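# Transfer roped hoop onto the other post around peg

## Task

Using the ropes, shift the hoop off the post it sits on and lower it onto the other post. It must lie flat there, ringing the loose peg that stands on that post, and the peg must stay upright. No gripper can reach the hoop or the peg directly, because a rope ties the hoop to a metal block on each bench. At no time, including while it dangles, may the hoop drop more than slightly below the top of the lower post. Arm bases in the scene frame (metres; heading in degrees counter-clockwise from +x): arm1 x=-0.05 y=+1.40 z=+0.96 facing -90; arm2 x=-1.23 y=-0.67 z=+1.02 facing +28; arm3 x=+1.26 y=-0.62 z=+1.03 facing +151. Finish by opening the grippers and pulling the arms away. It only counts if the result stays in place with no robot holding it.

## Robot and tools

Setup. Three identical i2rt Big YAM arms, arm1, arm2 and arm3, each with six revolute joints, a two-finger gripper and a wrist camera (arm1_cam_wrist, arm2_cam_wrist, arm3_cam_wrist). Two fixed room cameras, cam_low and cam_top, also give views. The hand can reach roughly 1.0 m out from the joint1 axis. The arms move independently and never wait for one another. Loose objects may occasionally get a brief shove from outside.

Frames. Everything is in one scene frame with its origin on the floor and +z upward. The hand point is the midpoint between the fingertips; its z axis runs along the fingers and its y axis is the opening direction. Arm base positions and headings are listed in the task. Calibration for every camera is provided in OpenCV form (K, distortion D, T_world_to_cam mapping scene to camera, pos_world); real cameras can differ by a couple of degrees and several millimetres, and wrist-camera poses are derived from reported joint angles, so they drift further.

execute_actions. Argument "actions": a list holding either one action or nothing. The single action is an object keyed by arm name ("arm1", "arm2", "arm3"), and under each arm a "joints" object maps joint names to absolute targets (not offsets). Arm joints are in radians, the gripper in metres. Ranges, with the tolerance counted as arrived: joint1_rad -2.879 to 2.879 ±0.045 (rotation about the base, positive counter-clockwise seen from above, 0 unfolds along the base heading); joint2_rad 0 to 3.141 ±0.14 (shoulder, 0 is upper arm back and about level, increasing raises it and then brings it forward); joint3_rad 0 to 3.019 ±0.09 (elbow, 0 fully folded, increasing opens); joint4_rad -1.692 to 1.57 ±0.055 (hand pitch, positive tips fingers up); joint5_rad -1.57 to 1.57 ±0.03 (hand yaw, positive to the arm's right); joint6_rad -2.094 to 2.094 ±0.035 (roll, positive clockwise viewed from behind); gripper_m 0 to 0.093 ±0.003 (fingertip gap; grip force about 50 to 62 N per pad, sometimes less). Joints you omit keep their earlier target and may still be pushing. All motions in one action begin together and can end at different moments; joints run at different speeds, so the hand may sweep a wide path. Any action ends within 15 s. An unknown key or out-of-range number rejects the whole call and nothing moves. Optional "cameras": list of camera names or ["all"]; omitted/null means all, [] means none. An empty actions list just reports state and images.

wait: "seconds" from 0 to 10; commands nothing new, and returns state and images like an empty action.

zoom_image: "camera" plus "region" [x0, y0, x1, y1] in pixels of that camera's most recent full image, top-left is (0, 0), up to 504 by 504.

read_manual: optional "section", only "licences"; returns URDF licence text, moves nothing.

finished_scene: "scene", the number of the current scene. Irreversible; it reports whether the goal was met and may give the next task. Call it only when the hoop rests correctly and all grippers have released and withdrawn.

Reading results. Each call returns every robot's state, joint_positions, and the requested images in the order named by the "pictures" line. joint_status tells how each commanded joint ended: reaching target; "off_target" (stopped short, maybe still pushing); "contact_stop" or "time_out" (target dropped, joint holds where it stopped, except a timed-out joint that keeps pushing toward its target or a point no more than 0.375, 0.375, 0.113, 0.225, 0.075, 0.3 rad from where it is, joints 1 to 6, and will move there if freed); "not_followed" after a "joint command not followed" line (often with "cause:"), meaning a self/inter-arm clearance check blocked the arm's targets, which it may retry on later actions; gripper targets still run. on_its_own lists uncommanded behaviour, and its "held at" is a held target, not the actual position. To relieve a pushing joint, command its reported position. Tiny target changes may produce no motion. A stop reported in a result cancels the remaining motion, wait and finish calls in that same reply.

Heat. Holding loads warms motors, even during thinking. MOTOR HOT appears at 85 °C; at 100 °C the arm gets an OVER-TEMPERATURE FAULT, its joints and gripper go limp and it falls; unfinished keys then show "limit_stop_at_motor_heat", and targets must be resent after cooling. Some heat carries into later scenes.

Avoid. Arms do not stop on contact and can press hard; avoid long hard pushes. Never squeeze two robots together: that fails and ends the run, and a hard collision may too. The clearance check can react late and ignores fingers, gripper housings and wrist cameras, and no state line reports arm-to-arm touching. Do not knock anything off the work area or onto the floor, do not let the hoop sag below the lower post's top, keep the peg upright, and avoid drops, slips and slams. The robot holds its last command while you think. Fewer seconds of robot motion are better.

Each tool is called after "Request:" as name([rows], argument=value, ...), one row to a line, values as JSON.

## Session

Request:
execute_actions(actions=[])

Scene clock: 0.00 s.
arm1.joint_positions: joint1_rad=-0.407 joint2_rad=+0.333 joint3_rad=+1.703 joint4_rad=-1.350 joint5_rad=+0.144 joint6_rad=-0.159 gripper_m=+0.095
arm1.joint_status: not commanded
arm1.hand: x=-0.0724 y=+1.4008 z=+1.6568 quat_wxyz=(-0.298, -0.578, -0.395, +0.649) (m; scene frame)
arm2.joint_positions: joint1_rad=-0.644 joint2_rad=+0.381 joint3_rad=+1.412 joint4_rad=-1.187 joint5_rad=-0.100 joint6_rad=-0.525 gripper_m=+0.095
arm2.joint_status: not commanded
arm2.hand: x=-1.0973 y=-0.6743 z=+1.6475 quat_wxyz=(-0.624, +0.170, -0.741, +0.183) (m; scene frame)
arm3.joint_positions: joint1_rad=-0.713 joint2_rad=+0.321 joint3_rad=+1.587 joint4_rad=-1.207 joint5_rad=-0.075 joint6_rad=+0.371 gripper_m=+0.095
arm3.joint_status: not commanded
arm3.hand: x=+1.2343 y=-0.5866 z=+1.7222 quat_wxyz=(-0.277, +0.498, -0.471, -0.674) (m; scene frame)
pictures: arm1_cam_wrist, arm2_cam_wrist, arm3_cam_wrist, cam_low, cam_top
camera_calibration (this result's frames):
arm1_cam_wrist: T_world_to_cam=[[-0.841417, 0.512436, 0.171543, -1.06002], [0.178713, 0.563457, -0.806584, 0.563887], [-0.50998, -0.648016, -0.565681, 1.93356], [0, 0, 0, 1]] pos_world=[-0.00661509, 1.47844, 1.73044]
arm2_cam_wrist: T_world_to_cam=[[0.0126505, -0.879461, 0.475804, -1.36389], [-0.715919, -0.340163, -0.609712, -0.00382979], [0.698069, -0.332924, -0.633926, 1.71028], [0, 0, 0, 1]] pos_world=[-1.17938, -0.6314, 1.7308]
arm3_cam_wrist: T_world_to_cam=[[0.846953, 0.411014, -0.33725, -0.225432], [-0.037513, -0.586547, -0.809046, 1.09895], [-0.530343, 0.697875, -0.481359, 2.01343], [0, 0, 0, 1]] pos_world=[1.29996, -0.66788, 1.78226]
Images, in order (width x height): arm1_cam_wrist 504x504, arm2_cam_wrist 504x504, arm3_cam_wrist 504x504, cam_low 504x504, cam_top 504x504.

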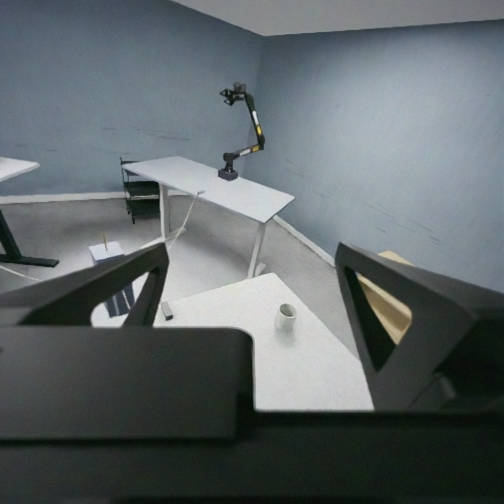

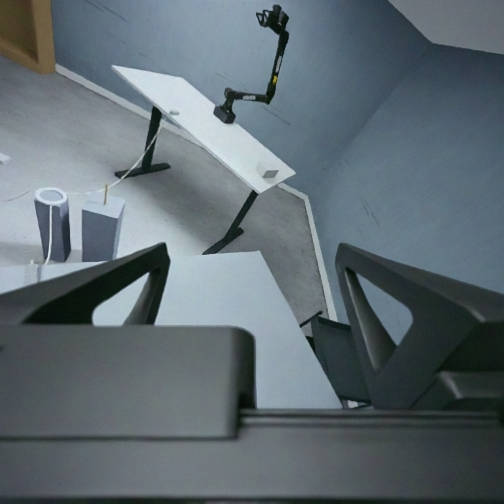

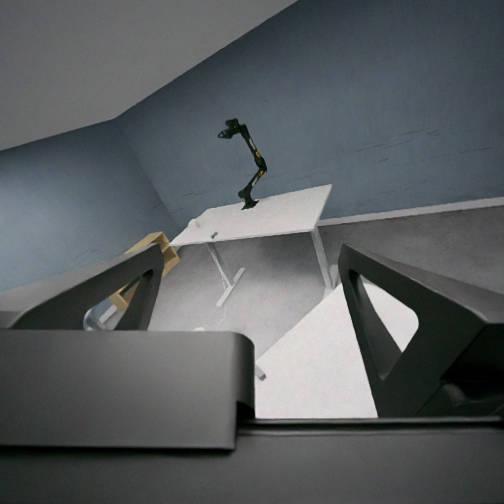

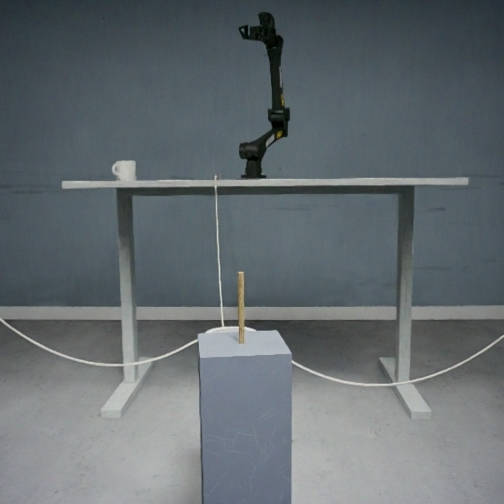

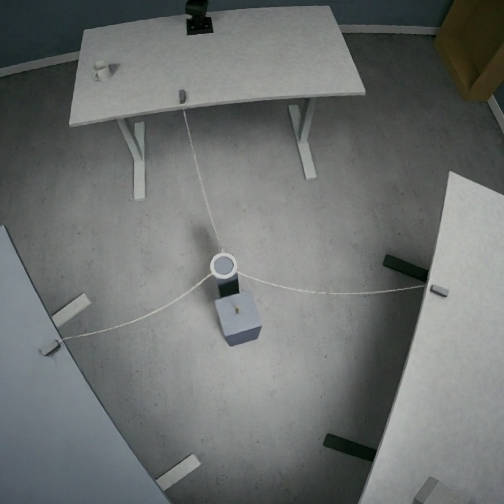

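Request:
execute_actions([
  {"arm1":{"joints":{"joint1_rad":-0.225,"joint2_rad":1.96,"joint3_rad":1.57,"joint4_rad":-1.14,"joint5_rad":0,"joint6_rad":-0.23}},"arm2":{"joints":{"joint1_rad":0.215,"joint2_rad":2.05,"joint3_rad":1.545,"joint4_rad":-1.03,"joint5_rad":0,"joint6_rad":0.19}},"arm3":{"joints":{"joint1_rad":-0.105,"joint2_rad":2.05,"joint3_rad":1.465,"joint4_rad":-0.955,"joint5_rad":0,"joint6_rad":-0.13}}},
])

Request:
zoom_image(camera="cam_top", region=[160, 230, 300, 370])

Request:
zoom_image(camera="cam_low", region=[170, 250, 320, 400])

Scene clock: 3.27 s.
arm1.joint_positions: joint1_rad=-0.230 joint2_rad=+1.975 joint3_rad=+1.547 joint4_rad=-1.145 joint5_rad=+0.003 joint6_rad=-0.221 gripper_m=+0.095
arm1.joint_status: all done
arm1.hand: x=-0.1823 y=+0.8358 z=+1.0040 quat_wxyz=(+0.008, -0.707, -0.707, +0.001) (m; scene frame)
arm2.joint_positions: joint1_rad=+0.224 joint2_rad=+2.050 joint3_rad=+1.530 joint4_rad=-1.030 joint5_rad=+0.000 joint6_rad=+0.182 gripper_m=+0.095
arm2.joint_status: all done
arm2.hand: x=-0.7811 y=-0.2846 z=+1.0227 quat_wxyz=(-0.009, +0.260, -0.966, -0.004) (m; scene frame)
arm3.joint_positions: joint1_rad=-0.103 joint2_rad=+2.044 joint3_rad=+1.466 joint4_rad=-0.965 joint5_rad=+0.000 joint6_rad=-0.118 gripper_m=+0.095
arm3.joint_status: all done
arm3.hand: x=+0.7835 y=-0.2876 z=+1.0125 quat_wxyz=(-0.006, +0.970, -0.244, -0.015) (m; scene frame)
pictures: arm1_cam_wrist, arm2_cam_wrist, arm3_cam_wrist, cam_low, cam_top
camera_calibration (this result's frames):
arm1_cam_wrist: T_world_to_cam=[[-0.999881, -0.00236558, 0.0152582, -0.192658], [0.00723572, 0.801184, 0.598375, -1.26527], [-0.0136401, 0.598414, -0.801071, 0.427145], [0, 0, 0, 1]] pos_world=[-0.177654, 0.757652, 1.10222]
arm2_cam_wrist: T_world_to_cam=[[0.493095, -0.869954, 0.00605515, 0.130518], [-0.712899, -0.400066, 0.575954, -1.25313], [-0.498631, -0.288316, -0.81746, 0.488829], [0, 0, 0, 1]] pos_world=[-0.71397, -0.246854, 1.12055]
arm3_cam_wrist: T_world_to_cam=[[0.453704, 0.891151, -0.00138805, -0.0997294], [0.749111, -0.380543, 0.542236, -1.24206], [0.482686, -0.247054, -0.840225, 0.52189], [0, 0, 0, 1]] pos_world=[0.723777, -0.254848, 1.11185]
Images, in order (width x height): arm1_cam_wrist 504x504, arm2_cam_wrist 504x504, arm3_cam_wrist 504x504, cam_low 504x504, cam_top 504x504.

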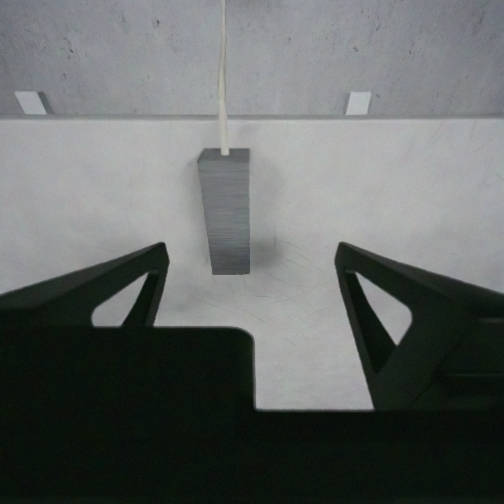

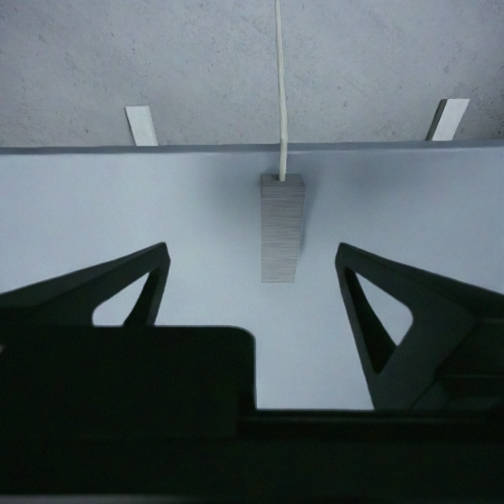

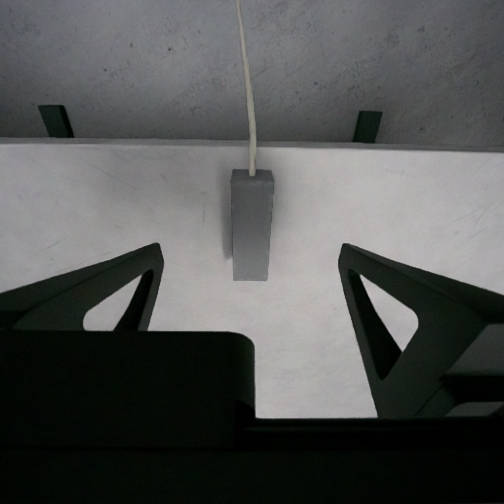

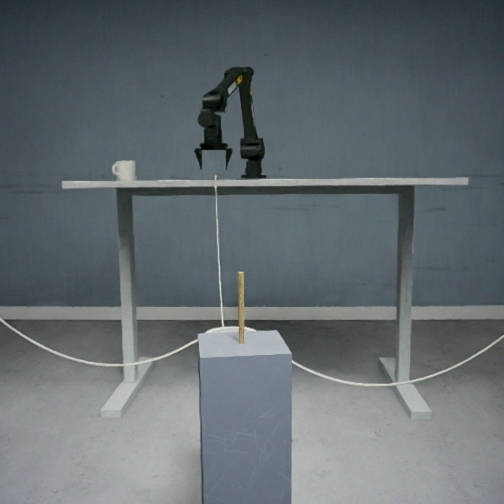

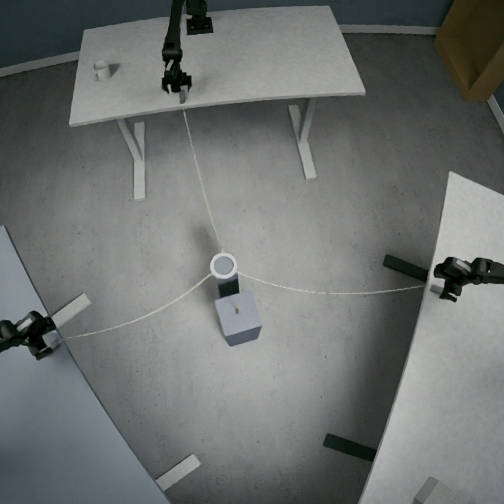

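Region (160, 230, 300, 370) of cam_top's 504x504 image, scaled by 3.600, with more detail than that image has.

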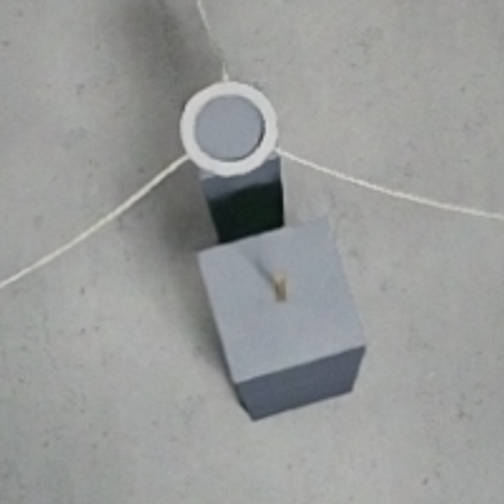

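Region (170, 250, 320, 400) of cam_low's 504x504 image, scaled by 3.360, with more detail than that image has.

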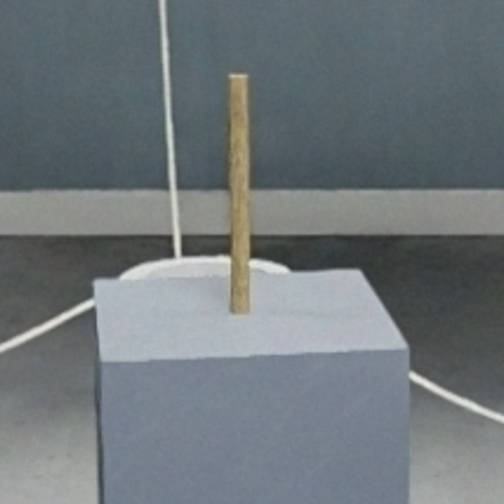

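Request:
execute_actions([
  {"arm1":{"joints":{"joint1_rad":-0.198,"joint2_rad":2.025,"joint4_rad":-1.078}},"arm2":{"joints":{"joint1_rad":0.185,"joint2_rad":2.135,"joint4_rad":-0.96}},"arm3":{"joints":{"joint2_rad":2.148,"joint4_rad":-0.885}}},
], cameras=["arm1_cam_wrist","arm2_cam_wrist","arm3_cam_wrist"])

Scene clock: 4.80 s.
arm1.joint_positions: joint1_rad=-0.201 joint2_rad=+2.030 joint3_rad=+1.547 joint4_rad=-1.090 joint5_rad=+0.002 joint6_rad=-0.221 gripper_m=+0.095
arm1.joint_status: all done
arm1.hand: x=-0.1676 y=+0.8245 z=+0.9728 quat_wxyz=(+0.008, -0.697, -0.717, +0.001) (m; scene frame)
arm2.joint_positions: joint1_rad=+0.186 joint2_rad=+2.133 joint3_rad=+1.530 joint4_rad=-0.971 joint5_rad=+0.000 joint6_rad=+0.183 gripper_m=+0.095
arm2.joint_status: all done
arm2.hand: x=-0.7656 y=-0.3012 z=+0.9752 quat_wxyz=(+0.002, +0.241, -0.971, +0.001) (m; scene frame)
arm3.joint_positions: joint1_rad=-0.103 joint2_rad=+2.140 joint3_rad=+1.466 joint4_rad=-0.900 joint5_rad=+0.000 joint6_rad=-0.118 gripper_m=+0.095
arm3.joint_status: all done
arm3.hand: x=+0.7842 y=-0.2880 z=+0.9589 quat_wxyz=(+0.000, +0.970, -0.244, +0.000) (m; scene frame)
pictures: arm1_cam_wrist, arm2_cam_wrist, arm3_cam_wrist
camera_calibration (this result's frames):
arm1_cam_wrist: T_world_to_cam=[[-0.999393, -0.0317247, 0.0143942, -0.152404], [-0.0168163, 0.801167, 0.598205, -1.24149], [-0.03051, 0.5976, -0.801214, 0.40713], [0, 0, 0, 1]] pos_world=[-0.160767, 0.746504, 1.07106]
arm2_cam_wrist: T_world_to_cam=[[0.45937, -0.88818, 0.0107378, 0.0728584], [-0.716587, -0.363424, 0.595337, -1.23198], [-0.524864, -0.281175, -0.803404, 0.421381], [0, 0, 0, 1]] pos_world=[-0.695122, -0.264538, 1.0712]
arm3_cam_wrist: T_world_to_cam=[[0.453798, 0.891086, -0.00578701, -0.0955784], [0.734896, -0.370568, 0.567985, -1.22427], [0.503979, -0.262003, -0.823019, 0.438919], [0, 0, 0, 1]] pos_world=[0.721877, -0.253507, 1.05605]
Images, in order (width x height): arm1_cam_wrist 504x504, arm2_cam_wrist 504x504, arm3_cam_wrist 504x504.

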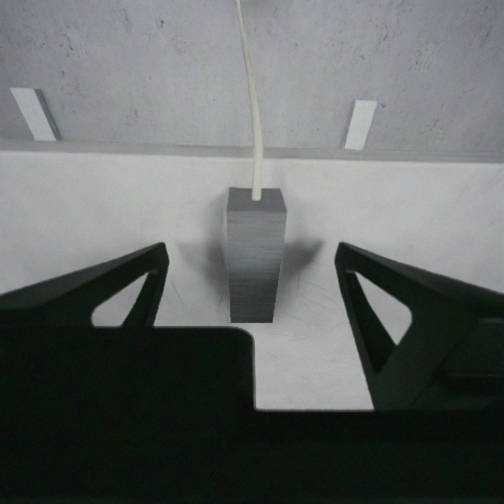

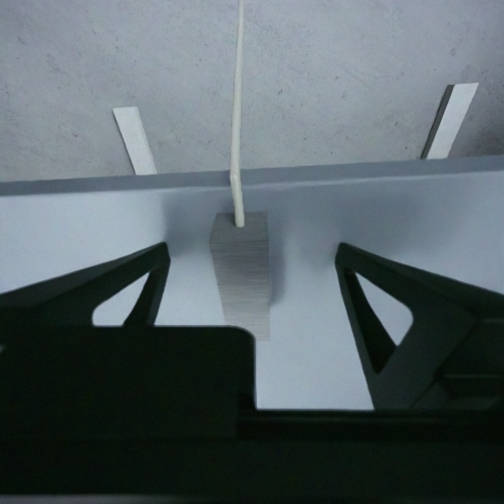

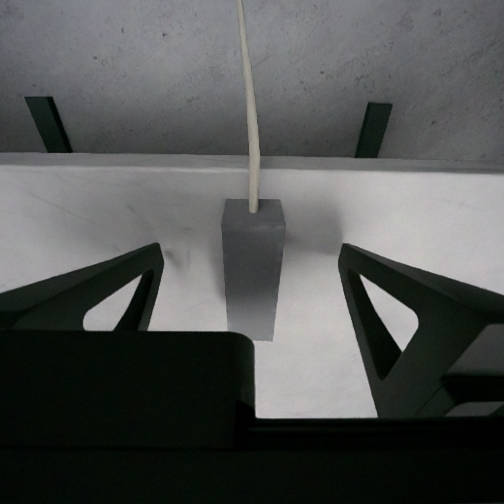

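Request:
execute_actions([
  {"arm1":{"joints":{"gripper_m":0}},"arm2":{"joints":{"joint4_rad":-1.05,"joint6_rad":0.14}},"arm3":{"joints":{"gripper_m":0}}},
], cameras=[])

Request:
execute_actions([
  {"arm2":{"joints":{"gripper_m":0}}},
], cameras=["arm1_cam_wrist","arm2_cam_wrist","arm3_cam_wrist"])

Scene clock: 5.93 s.
arm1.joint_positions: joint1_rad=-0.201 joint2_rad=+2.030 joint3_rad=+1.547 joint4_rad=-1.089 joint5_rad=+0.002 joint6_rad=-0.222 gripper_m=+0.025
arm1.joint_status: gripper_m off_target (ended at +0.025, target +0.000)
arm1.hand: x=-0.1676 y=+0.8242 z=+0.9728 quat_wxyz=(+0.007, -0.697, -0.717, +0.001) (m; scene frame)
arm2.joint_positions: joint1_rad=+0.186 joint2_rad=+2.133 joint3_rad=+1.530 joint4_rad=-1.039 joint5_rad=+0.000 joint6_rad=+0.148 gripper_m=+0.095
arm2.joint_status: all done
arm2.hand: x=-0.7786 y=-0.3115 z=+0.9759 quat_wxyz=(+0.033, +0.258, -0.966, +0.015) (m; scene frame)
arm3.joint_positions: joint1_rad=-0.103 joint2_rad=+2.140 joint3_rad=+1.466 joint4_rad=-0.900 joint5_rad=+0.000 joint6_rad=-0.119 gripper_m=+0.025
arm3.joint_status: gripper_m off_target (ended at +0.025, target +0.000)
arm3.hand: x=+0.7842 y=-0.2880 z=+0.9589 quat_wxyz=(+0.000, +0.970, -0.244, +0.000) (m; scene frame)
pictures: none
No camera images: the call's "cameras" was empty. Leave "cameras" out to get every camera's image.

Scene clock: 6.67 s.
arm1.joint_positions: joint1_rad=-0.201 joint2_rad=+2.030 joint3_rad=+1.547 joint4_rad=-1.089 joint5_rad=+0.002 joint6_rad=-0.222 gripper_m=+0.025
arm1.joint_status: not commanded
arm1.hand: x=-0.1676 y=+0.8242 z=+0.9728 quat_wxyz=(+0.007, -0.697, -0.717, +0.001) (m; scene frame)
arm2.joint_positions: joint1_rad=+0.186 joint2_rad=+2.133 joint3_rad=+1.530 joint4_rad=-1.039 joint5_rad=+0.000 joint6_rad=+0.147 gripper_m=+0.025
arm2.joint_status: gripper_m off_target (ended at +0.025, target +0.000)
arm2.hand: x=-0.7787 y=-0.3114 z=+0.9759 quat_wxyz=(+0.033, +0.258, -0.965, +0.014) (m; scene frame)
arm3.joint_positions: joint1_rad=-0.103 joint2_rad=+2.140 joint3_rad=+1.466 joint4_rad=-0.900 joint5_rad=+0.000 joint6_rad=-0.119 gripper_m=+0.025
arm3.joint_status: not commanded
arm3.hand: x=+0.7842 y=-0.2880 z=+0.9589 quat_wxyz=(+0.000, +0.970, -0.244, +0.000) (m; scene frame)
pictures: arm1_cam_wrist, arm2_cam_wrist, arm3_cam_wrist
camera_calibration (this result's frames):
arm1_cam_wrist: T_world_to_cam=[[-0.999376, -0.0324786, 0.0138985, -0.151233], [-0.0177558, 0.801906, 0.597186, -1.24102], [-0.0305411, 0.596567, -0.801982, 0.408903], [0, 0, 0, 1]] pos_world=[-0.160685, 0.746332, 1.07116]
arm2_cam_wrist: T_world_to_cam=[[0.491698, -0.870527, 0.0203745, 0.0910605], [-0.669641, -0.363068, 0.64789, -1.26014], [-0.556609, -0.33221, -0.761461, 0.330575], [0, 0, 0, 1]] pos_world=[-0.704618, -0.268428, 1.0663]
arm3_cam_wrist: T_world_to_cam=[[0.452779, 0.891606, -0.00540959, -0.0950563], [0.735196, -0.369904, 0.56803, -1.22436], [0.504458, -0.26117, -0.82299, 0.43875], [0, 0, 0, 1]] pos_world=[0.721854, -0.253555, 1.05605]
Images, in order (width x height): arm1_cam_wrist 504x504, arm2_cam_wrist 504x504, arm3_cam_wrist 504x504.

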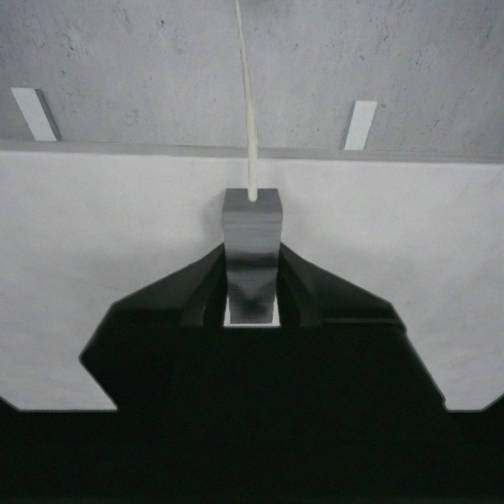

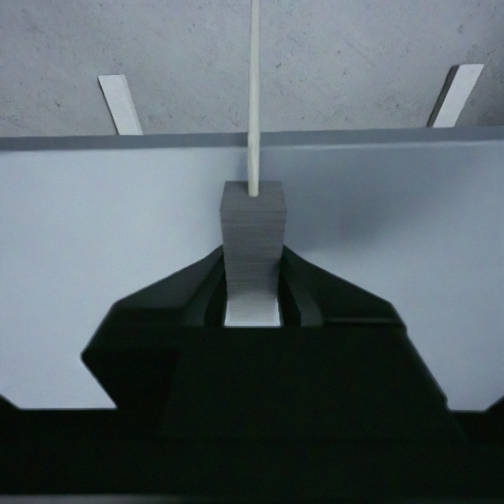

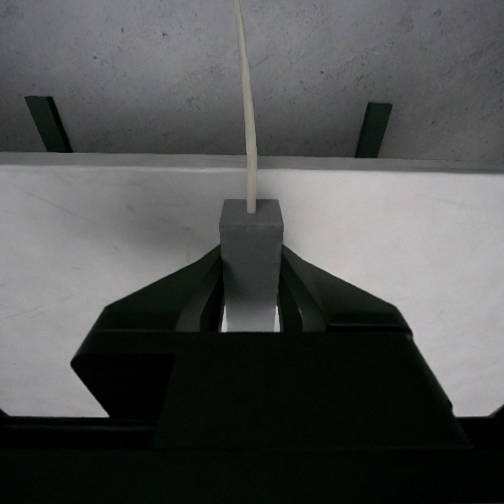

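Request:
execute_actions([
  {"arm1":{"joints":{"joint1_rad":0.016,"joint2_rad":1.405,"joint3_rad":1.32,"joint4_rad":-1.47,"joint6_rad":0.05}},"arm2":{"joints":{"joint2_rad":1.965,"joint3_rad":1.6,"joint4_rad":-1.185,"joint6_rad":0.19}},"arm3":{"joints":{"joint1_rad":0.142,"joint2_rad":2.02,"joint3_rad":1.87,"joint4_rad":-1.40,"joint6_rad":0.19}}},
], cameras=[])

Request:
wait(seconds=1.5)

Scene clock: 10.03 s.
arm1.joint_positions: joint1_rad=+0.018 joint2_rad=+1.411 joint3_rad=+1.297 joint4_rad=-1.464 joint5_rad=-0.002 joint6_rad=+0.040 gripper_m=+0.025
arm1.joint_status: all done
arm1.hand: x=-0.0410 y=+0.9942 z=+1.1821 quat_wxyz=(+0.008, -0.712, -0.702, -0.001) (m; scene frame)
arm2.joint_positions: joint1_rad=+0.186 joint2_rad=+1.956 joint3_rad=+1.573 joint4_rad=-1.175 joint5_rad=+0.000 joint6_rad=+0.182 gripper_m=+0.025
arm2.joint_status: all done
arm2.hand: x=-0.7736 y=-0.3073 z=+1.0905 quat_wxyz=(-0.006, +0.241, -0.970, -0.003) (m; scene frame)
arm3.joint_positions: joint1_rad=+0.134 joint2_rad=+2.007 joint3_rad=+1.830 joint4_rad=-1.385 joint5_rad=-0.002 joint6_rad=+0.178 gripper_m=+0.025
arm3.joint_status: all done
arm3.hand: x=+0.6818 y=-0.3948 z=+1.1618 quat_wxyz=(+0.000, +0.962, -0.273, -0.005) (m; scene frame)
pictures: none
No camera images: the call's "cameras" was empty. Leave "cameras" out to get every camera's image.

Scene clock: 11.53 s.
arm1.joint_positions: joint1_rad=+0.018 joint2_rad=+1.411 joint3_rad=+1.297 joint4_rad=-1.464 joint5_rad=-0.002 joint6_rad=+0.040 gripper_m=+0.025
arm1.joint_status: all done
arm1.hand: x=-0.0410 y=+0.9942 z=+1.1821 quat_wxyz=(+0.008, -0.712, -0.702, -0.001) (m; scene frame)
arm2.joint_positions: joint1_rad=+0.186 joint2_rad=+1.956 joint3_rad=+1.573 joint4_rad=-1.175 joint5_rad=+0.000 joint6_rad=+0.182 gripper_m=+0.025
arm2.joint_status: all done
arm2.hand: x=-0.7736 y=-0.3073 z=+1.0905 quat_wxyz=(-0.006, +0.241, -0.970, -0.003) (m; scene frame)
arm3.joint_positions: joint1_rad=+0.134 joint2_rad=+2.007 joint3_rad=+1.830 joint4_rad=-1.385 joint5_rad=-0.002 joint6_rad=+0.178 gripper_m=+0.025
arm3.joint_status: all done
arm3.hand: x=+0.6818 y=-0.3948 z=+1.1618 quat_wxyz=(+0.000, +0.962, -0.273, -0.005) (m; scene frame)
wait: 1.50 s; at rest by 0.27 s
pictures: arm1_cam_wrist, arm2_cam_wrist, arm3_cam_wrist, cam_low, cam_top
camera_calibration (this result's frames):
arm1_cam_wrist: T_world_to_cam=[[-0.999888, 0.00988139, 0.0112399, -0.0611126], [0.0146539, 0.798966, 0.601197, -1.50056], [-0.00303963, 0.601294, -0.799022, 0.47214], [0, 0, 0, 1]] pos_world=[-0.0376815, 0.915609, 1.28007]
arm2_cam_wrist: T_world_to_cam=[[0.459946, -0.887921, 0.00678928, 0.0747009], [-0.723773, -0.370465, 0.582158, -1.30195], [-0.514395, -0.272675, -0.813048, 0.52931], [0, 0, 0, 1]] pos_world=[-0.704401, -0.271669, 1.18779]
arm3_cam_wrist: T_world_to_cam=[[0.50591, 0.862543, -0.00866791, 0.00369163], [0.717185, -0.415026, 0.559821, -1.29983], [0.479272, -0.289435, -0.828568, 0.642025], [0, 0, 0, 1]] pos_world=[0.622648, -0.356825, 1.25967]
Images, in order (width x height): arm1_cam_wrist 504x504, arm2_cam_wrist 504x504, arm3_cam_wrist 504x504, cam_low 504x504, cam_top 504x504.

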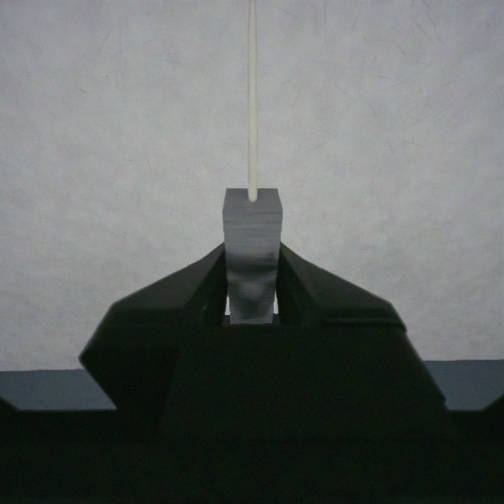

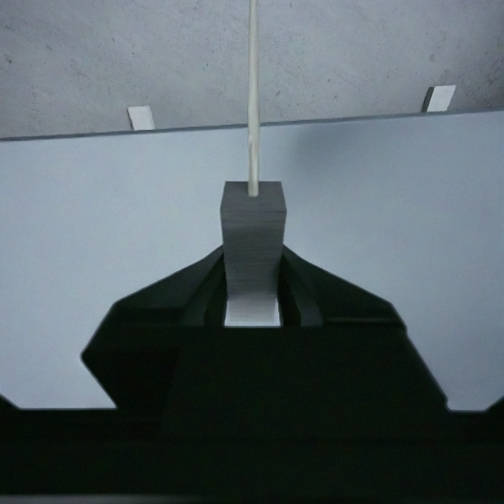

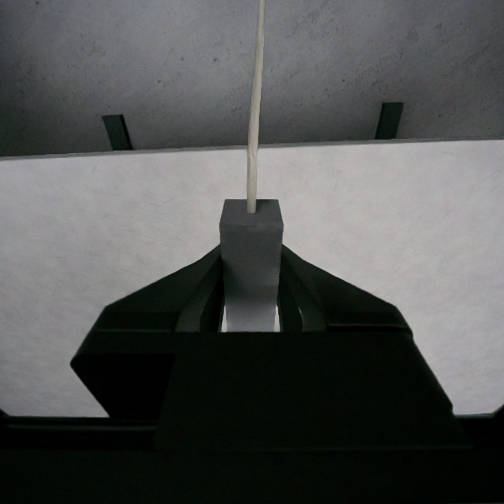

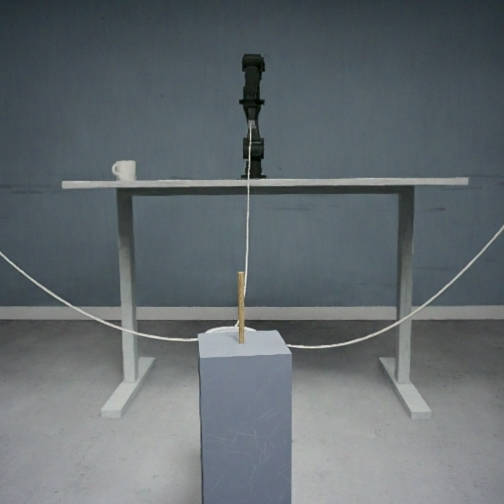

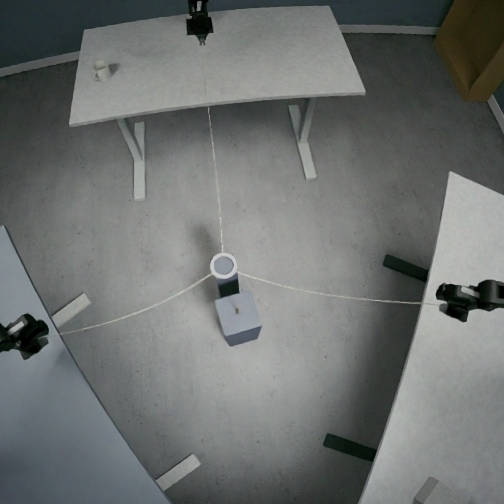

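Request:
execute_actions([
  {"arm1":{"joints":{"joint1_rad":0.028,"joint2_rad":1.22,"joint3_rad":1.495,"joint4_rad":-1.69}},"arm2":{"joints":{"joint1_rad":0.218,"joint2_rad":1.745,"joint3_rad":1.63,"joint4_rad":-1.41,"joint6_rad":0.21}},"arm3":{"joints":{"joint1_rad":0.17,"joint2_rad":1.82,"joint3_rad":1.94,"joint4_rad":-1.615,"joint6_rad":0.22}}},
], cameras=["cam_top","cam_low"])

Scene clock: 14.40 s.
arm1.joint_positions: joint1_rad=+0.018 joint2_rad=+1.232 joint3_rad=+1.459 joint4_rad=-1.682 joint5_rad=-0.002 joint6_rad=+0.041 gripper_m=+0.025
arm1.joint_status: all done
arm1.hand: x=-0.0408 y=+1.0391 z=+1.3084 quat_wxyz=(-0.037, -0.711, -0.702, +0.040) (m; scene frame)
arm2.joint_positions: joint1_rad=+0.212 joint2_rad=+1.748 joint3_rad=+1.598 joint4_rad=-1.399 joint5_rad=+0.000 joint6_rad=+0.203 gripper_m=+0.025
arm2.joint_status: all done
arm2.hand: x=-0.8184 y=-0.3249 z=+1.2119 quat_wxyz=(-0.010, +0.244, -0.970, -0.005) (m; scene frame)
arm3.joint_positions: joint1_rad=+0.170 joint2_rad=+1.813 joint3_rad=+1.892 joint4_rad=-1.600 joint5_rad=-0.002 joint6_rad=+0.208 gripper_m=+0.025
arm3.joint_status: all done
arm3.hand: x=+0.7209 y=-0.4325 z=+1.2963 quat_wxyz=(-0.001, +0.963, -0.270, -0.026) (m; scene frame)
pictures: cam_low, cam_top
Images, in order (width x height): cam_low 504x504, cam_top 504x504.

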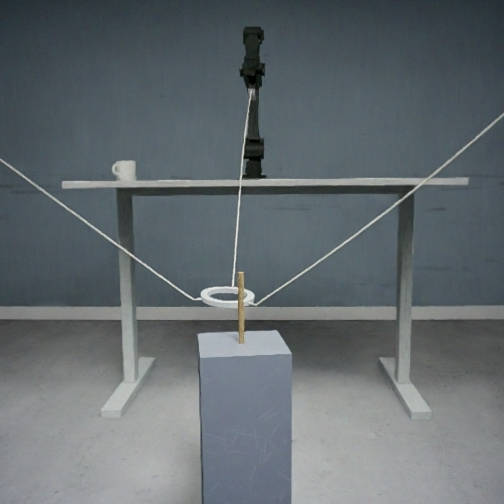

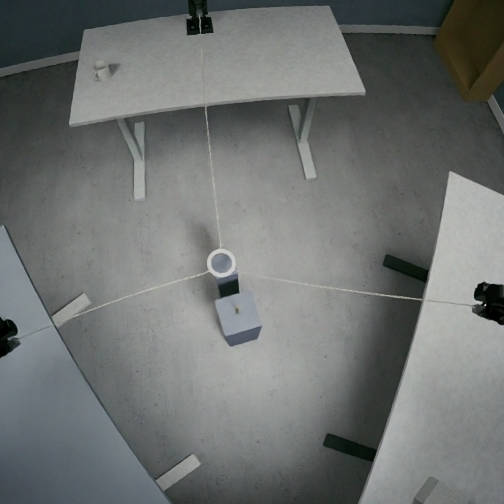

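Request:
execute_actions(actions=[], cameras=["cam_top","cam_low"])

Request:
zoom_image(camera="cam_top", region=[160, 230, 300, 370])

Request:
zoom_image(camera="cam_low", region=[170, 250, 320, 400])

Scene clock: 14.67 s.
arm1.joint_positions: joint1_rad=+0.018 joint2_rad=+1.232 joint3_rad=+1.459 joint4_rad=-1.682 joint5_rad=-0.002 joint6_rad=+0.041 gripper_m=+0.025
arm1.joint_status: all done
arm1.hand: x=-0.0408 y=+1.0391 z=+1.3084 quat_wxyz=(-0.037, -0.711, -0.702, +0.040) (m; scene frame)
arm2.joint_positions: joint1_rad=+0.212 joint2_rad=+1.748 joint3_rad=+1.598 joint4_rad=-1.399 joint5_rad=+0.000 joint6_rad=+0.203 gripper_m=+0.025
arm2.joint_status: all done
arm2.hand: x=-0.8184 y=-0.3249 z=+1.2119 quat_wxyz=(-0.010, +0.244, -0.970, -0.005) (m; scene frame)
arm3.joint_positions: joint1_rad=+0.170 joint2_rad=+1.813 joint3_rad=+1.892 joint4_rad=-1.600 joint5_rad=-0.002 joint6_rad=+0.208 gripper_m=+0.025
arm3.joint_status: all done
arm3.hand: x=+0.7209 y=-0.4325 z=+1.2963 quat_wxyz=(-0.001, +0.963, -0.270, -0.026) (m; scene frame)
pictures: cam_low, cam_top
Images, in order (width x height): cam_low 504x504, cam_top 504x504.

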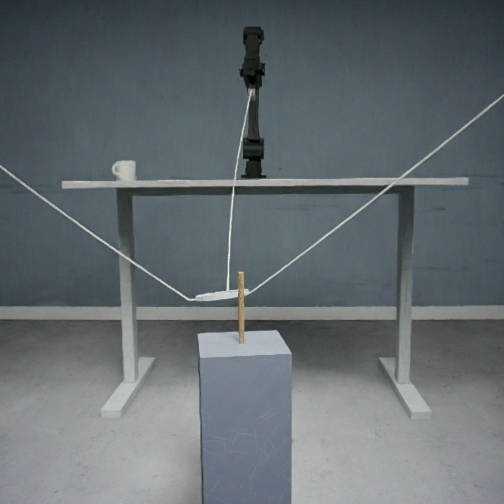

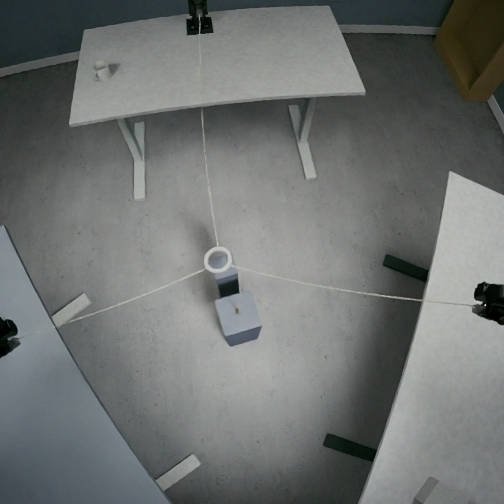

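Region (160, 230, 300, 370) of cam_top's 504x504 image, scaled by 3.600, with more detail than that image has.

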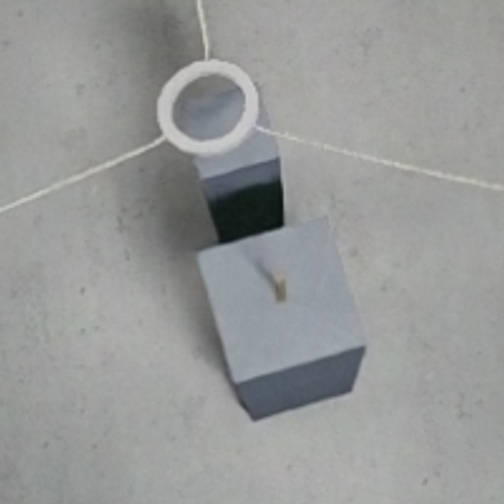

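Region (170, 250, 320, 400) of cam_low's 504x504 image, scaled by 3.360, with more detail than that image has.

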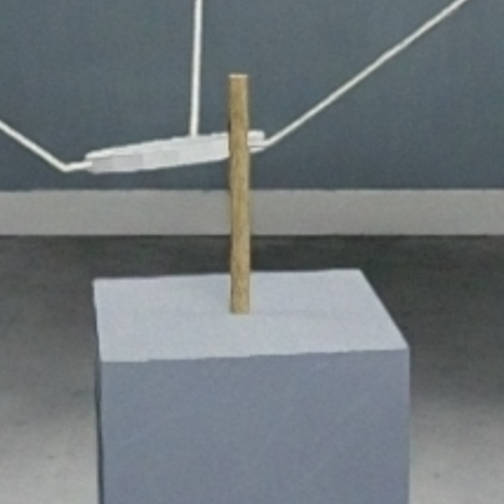

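Swinging; let it settle.

Request:
wait(seconds=4)

Request:
zoom_image(camera="cam_top", region=[160, 230, 300, 370])

Request:
zoom_image(camera="cam_low", region=[170, 250, 320, 400])

Scene clock: 18.87 s.
arm1.joint_positions: joint1_rad=+0.018 joint2_rad=+1.232 joint3_rad=+1.459 joint4_rad=-1.682 joint5_rad=-0.002 joint6_rad=+0.041 gripper_m=+0.025
arm1.joint_status: all done
arm1.hand: x=-0.0408 y=+1.0391 z=+1.3084 quat_wxyz=(-0.037, -0.711, -0.702, +0.040) (m; scene frame)
arm2.joint_positions: joint1_rad=+0.212 joint2_rad=+1.748 joint3_rad=+1.598 joint4_rad=-1.399 joint5_rad=+0.000 joint6_rad=+0.203 gripper_m=+0.025
arm2.joint_status: all done
arm2.hand: x=-0.8184 y=-0.3249 z=+1.2119 quat_wxyz=(-0.010, +0.244, -0.970, -0.005) (m; scene frame)
arm3.joint_positions: joint1_rad=+0.170 joint2_rad=+1.813 joint3_rad=+1.892 joint4_rad=-1.600 joint5_rad=-0.002 joint6_rad=+0.208 gripper_m=+0.025
arm3.joint_status: all done
arm3.hand: x=+0.7209 y=-0.4325 z=+1.2963 quat_wxyz=(-0.001, +0.963, -0.270, -0.026) (m; scene frame)
wait: 4.00 s; at rest by 0.07 s
pictures: arm1_cam_wrist, arm2_cam_wrist, arm3_cam_wrist, cam_low, cam_top
camera_calibration (this result's frames):
arm1_cam_wrist: T_world_to_cam=[[-0.999927, 0.0100375, 0.00667855, -0.0570301], [0.0120317, 0.866219, 0.49952, -1.54935], [-0.000771136, 0.499564, -0.866277, 0.739853], [0, 0, 0, 1]] pos_world=[-0.0378142, 0.973041, 1.41523]
arm2_cam_wrist: T_world_to_cam=[[0.464647, -0.885485, 0.00451983, 0.0862571], [-0.725913, -0.377981, 0.574613, -1.4066], [-0.507103, -0.270273, -0.818413, 0.613358], [0, 0, 0, 1]] pos_world=[-0.75011, -0.289513, 1.30984]
arm3_cam_wrist: T_world_to_cam=[[0.499774, 0.865997, -0.0165821, 0.0338109], [0.741357, -0.417787, 0.525208, -1.39262], [0.4479, -0.274779, -0.850812, 0.781578], [0, 0, 0, 1]] pos_world=[0.665459, -0.396336, 1.39695]
Images, in order (width x height): arm1_cam_wrist 504x504, arm2_cam_wrist 504x504, arm3_cam_wrist 504x504, cam_low 504x504, cam_top 504x504.

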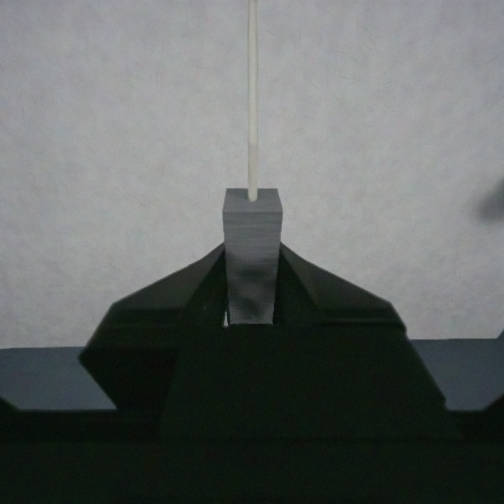

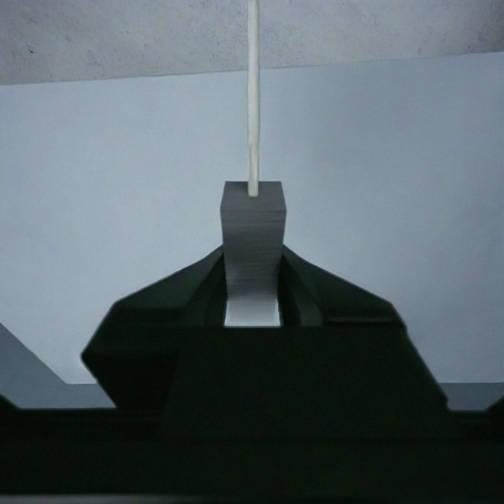

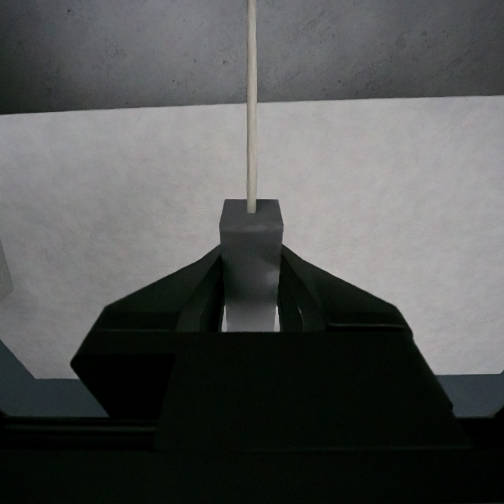

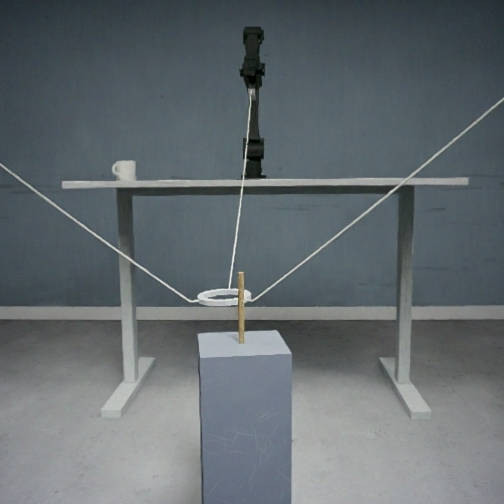

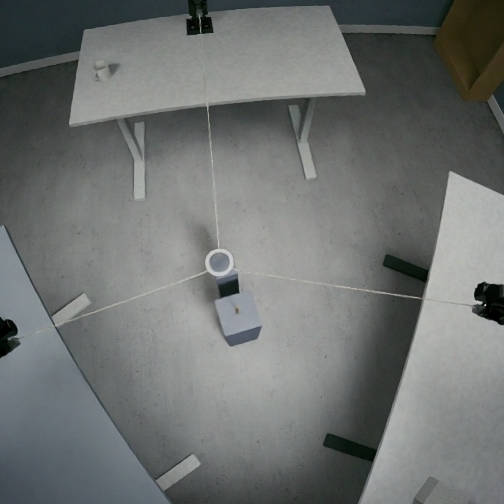

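Region (160, 230, 300, 370) of cam_top's 504x504 image, scaled by 3.600, with more detail than that image has.

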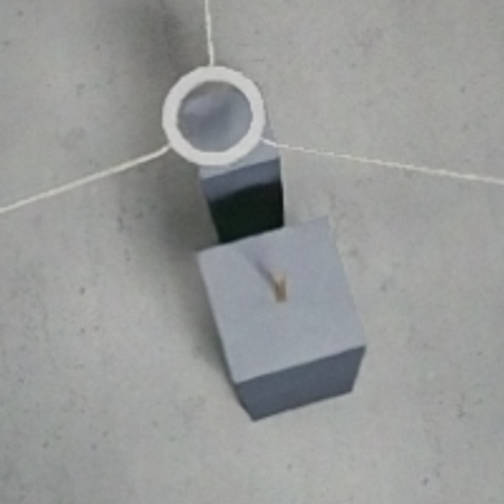

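Region (170, 250, 320, 400) of cam_low's 504x504 image, scaled by 3.360, with more detail than that image has.

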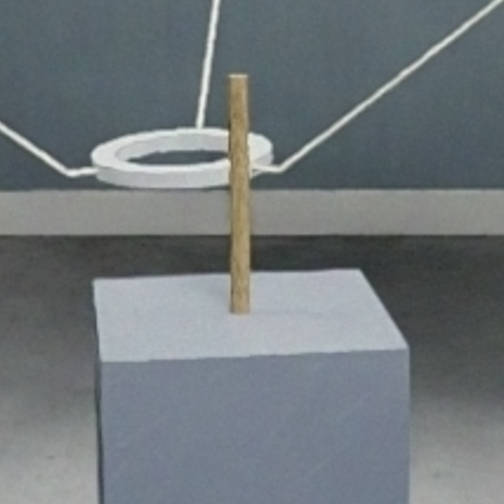

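Request:
execute_actions([
  {"arm1":{"joints":{"joint1_rad":0.06,"joint2_rad":1.185,"joint3_rad":1.585,"joint6_rad":0.09}},"arm2":{"joints":{"joint1_rad":0.068,"joint2_rad":1.465,"joint3_rad":1.44,"joint4_rad":-1.533,"joint6_rad":0.065}},"arm3":{"joints":{"joint1_rad":0.385,"joint2_rad":1.545,"joint3_rad":1.705,"joint4_rad":-1.69,"joint6_rad":0.435}}},
], cameras=["cam_top","cam_low"])

Scene clock: 21.30 s.
arm1.joint_positions: joint1_rad=+0.055 joint2_rad=+1.203 joint3_rad=+1.523 joint4_rad=-1.682 joint5_rad=-0.001 joint6_rad=+0.080 gripper_m=+0.025
arm1.joint_status: all done
arm1.hand: x=-0.0273 y=+1.0376 z=+1.3439 quat_wxyz=(-0.073, -0.709, -0.698, +0.069) (m; scene frame)
arm2.joint_positions: joint1_rad=+0.060 joint2_rad=+1.467 joint3_rad=+1.429 joint4_rad=-1.521 joint5_rad=+0.000 joint6_rad=+0.072 gripper_m=+0.025
arm2.joint_status: all done
arm2.hand: x=-0.8600 y=-0.4453 z=+1.2770 quat_wxyz=(-0.005, +0.234, -0.972, -0.001) (m; scene frame)
arm3.joint_positions: joint1_rad=+0.381 joint2_rad=+1.538 joint3_rad=+1.712 joint4_rad=-1.675 joint5_rad=-0.001 joint6_rad=+0.423 gripper_m=+0.025
arm3.joint_status: all done
arm3.hand: x=+0.7935 y=-0.5622 z=+1.3615 quat_wxyz=(+0.005, +0.962, -0.272, -0.035) (m; scene frame)
pictures: cam_low, cam_top
Images, in order (width x height): cam_low 504x504, cam_top 504x504.

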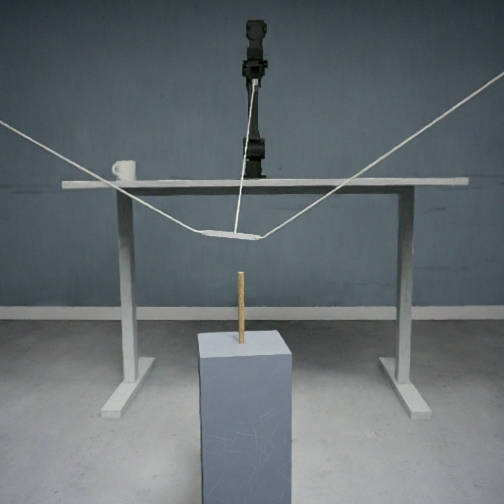

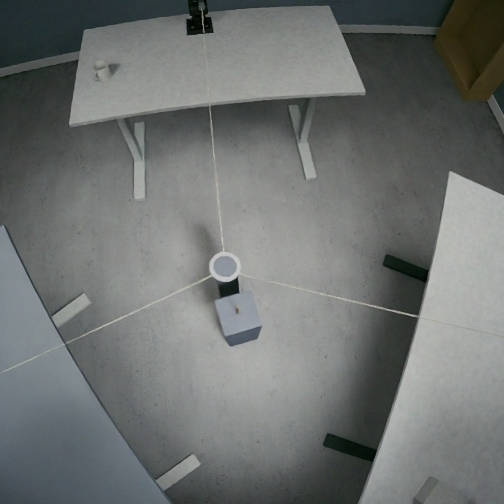

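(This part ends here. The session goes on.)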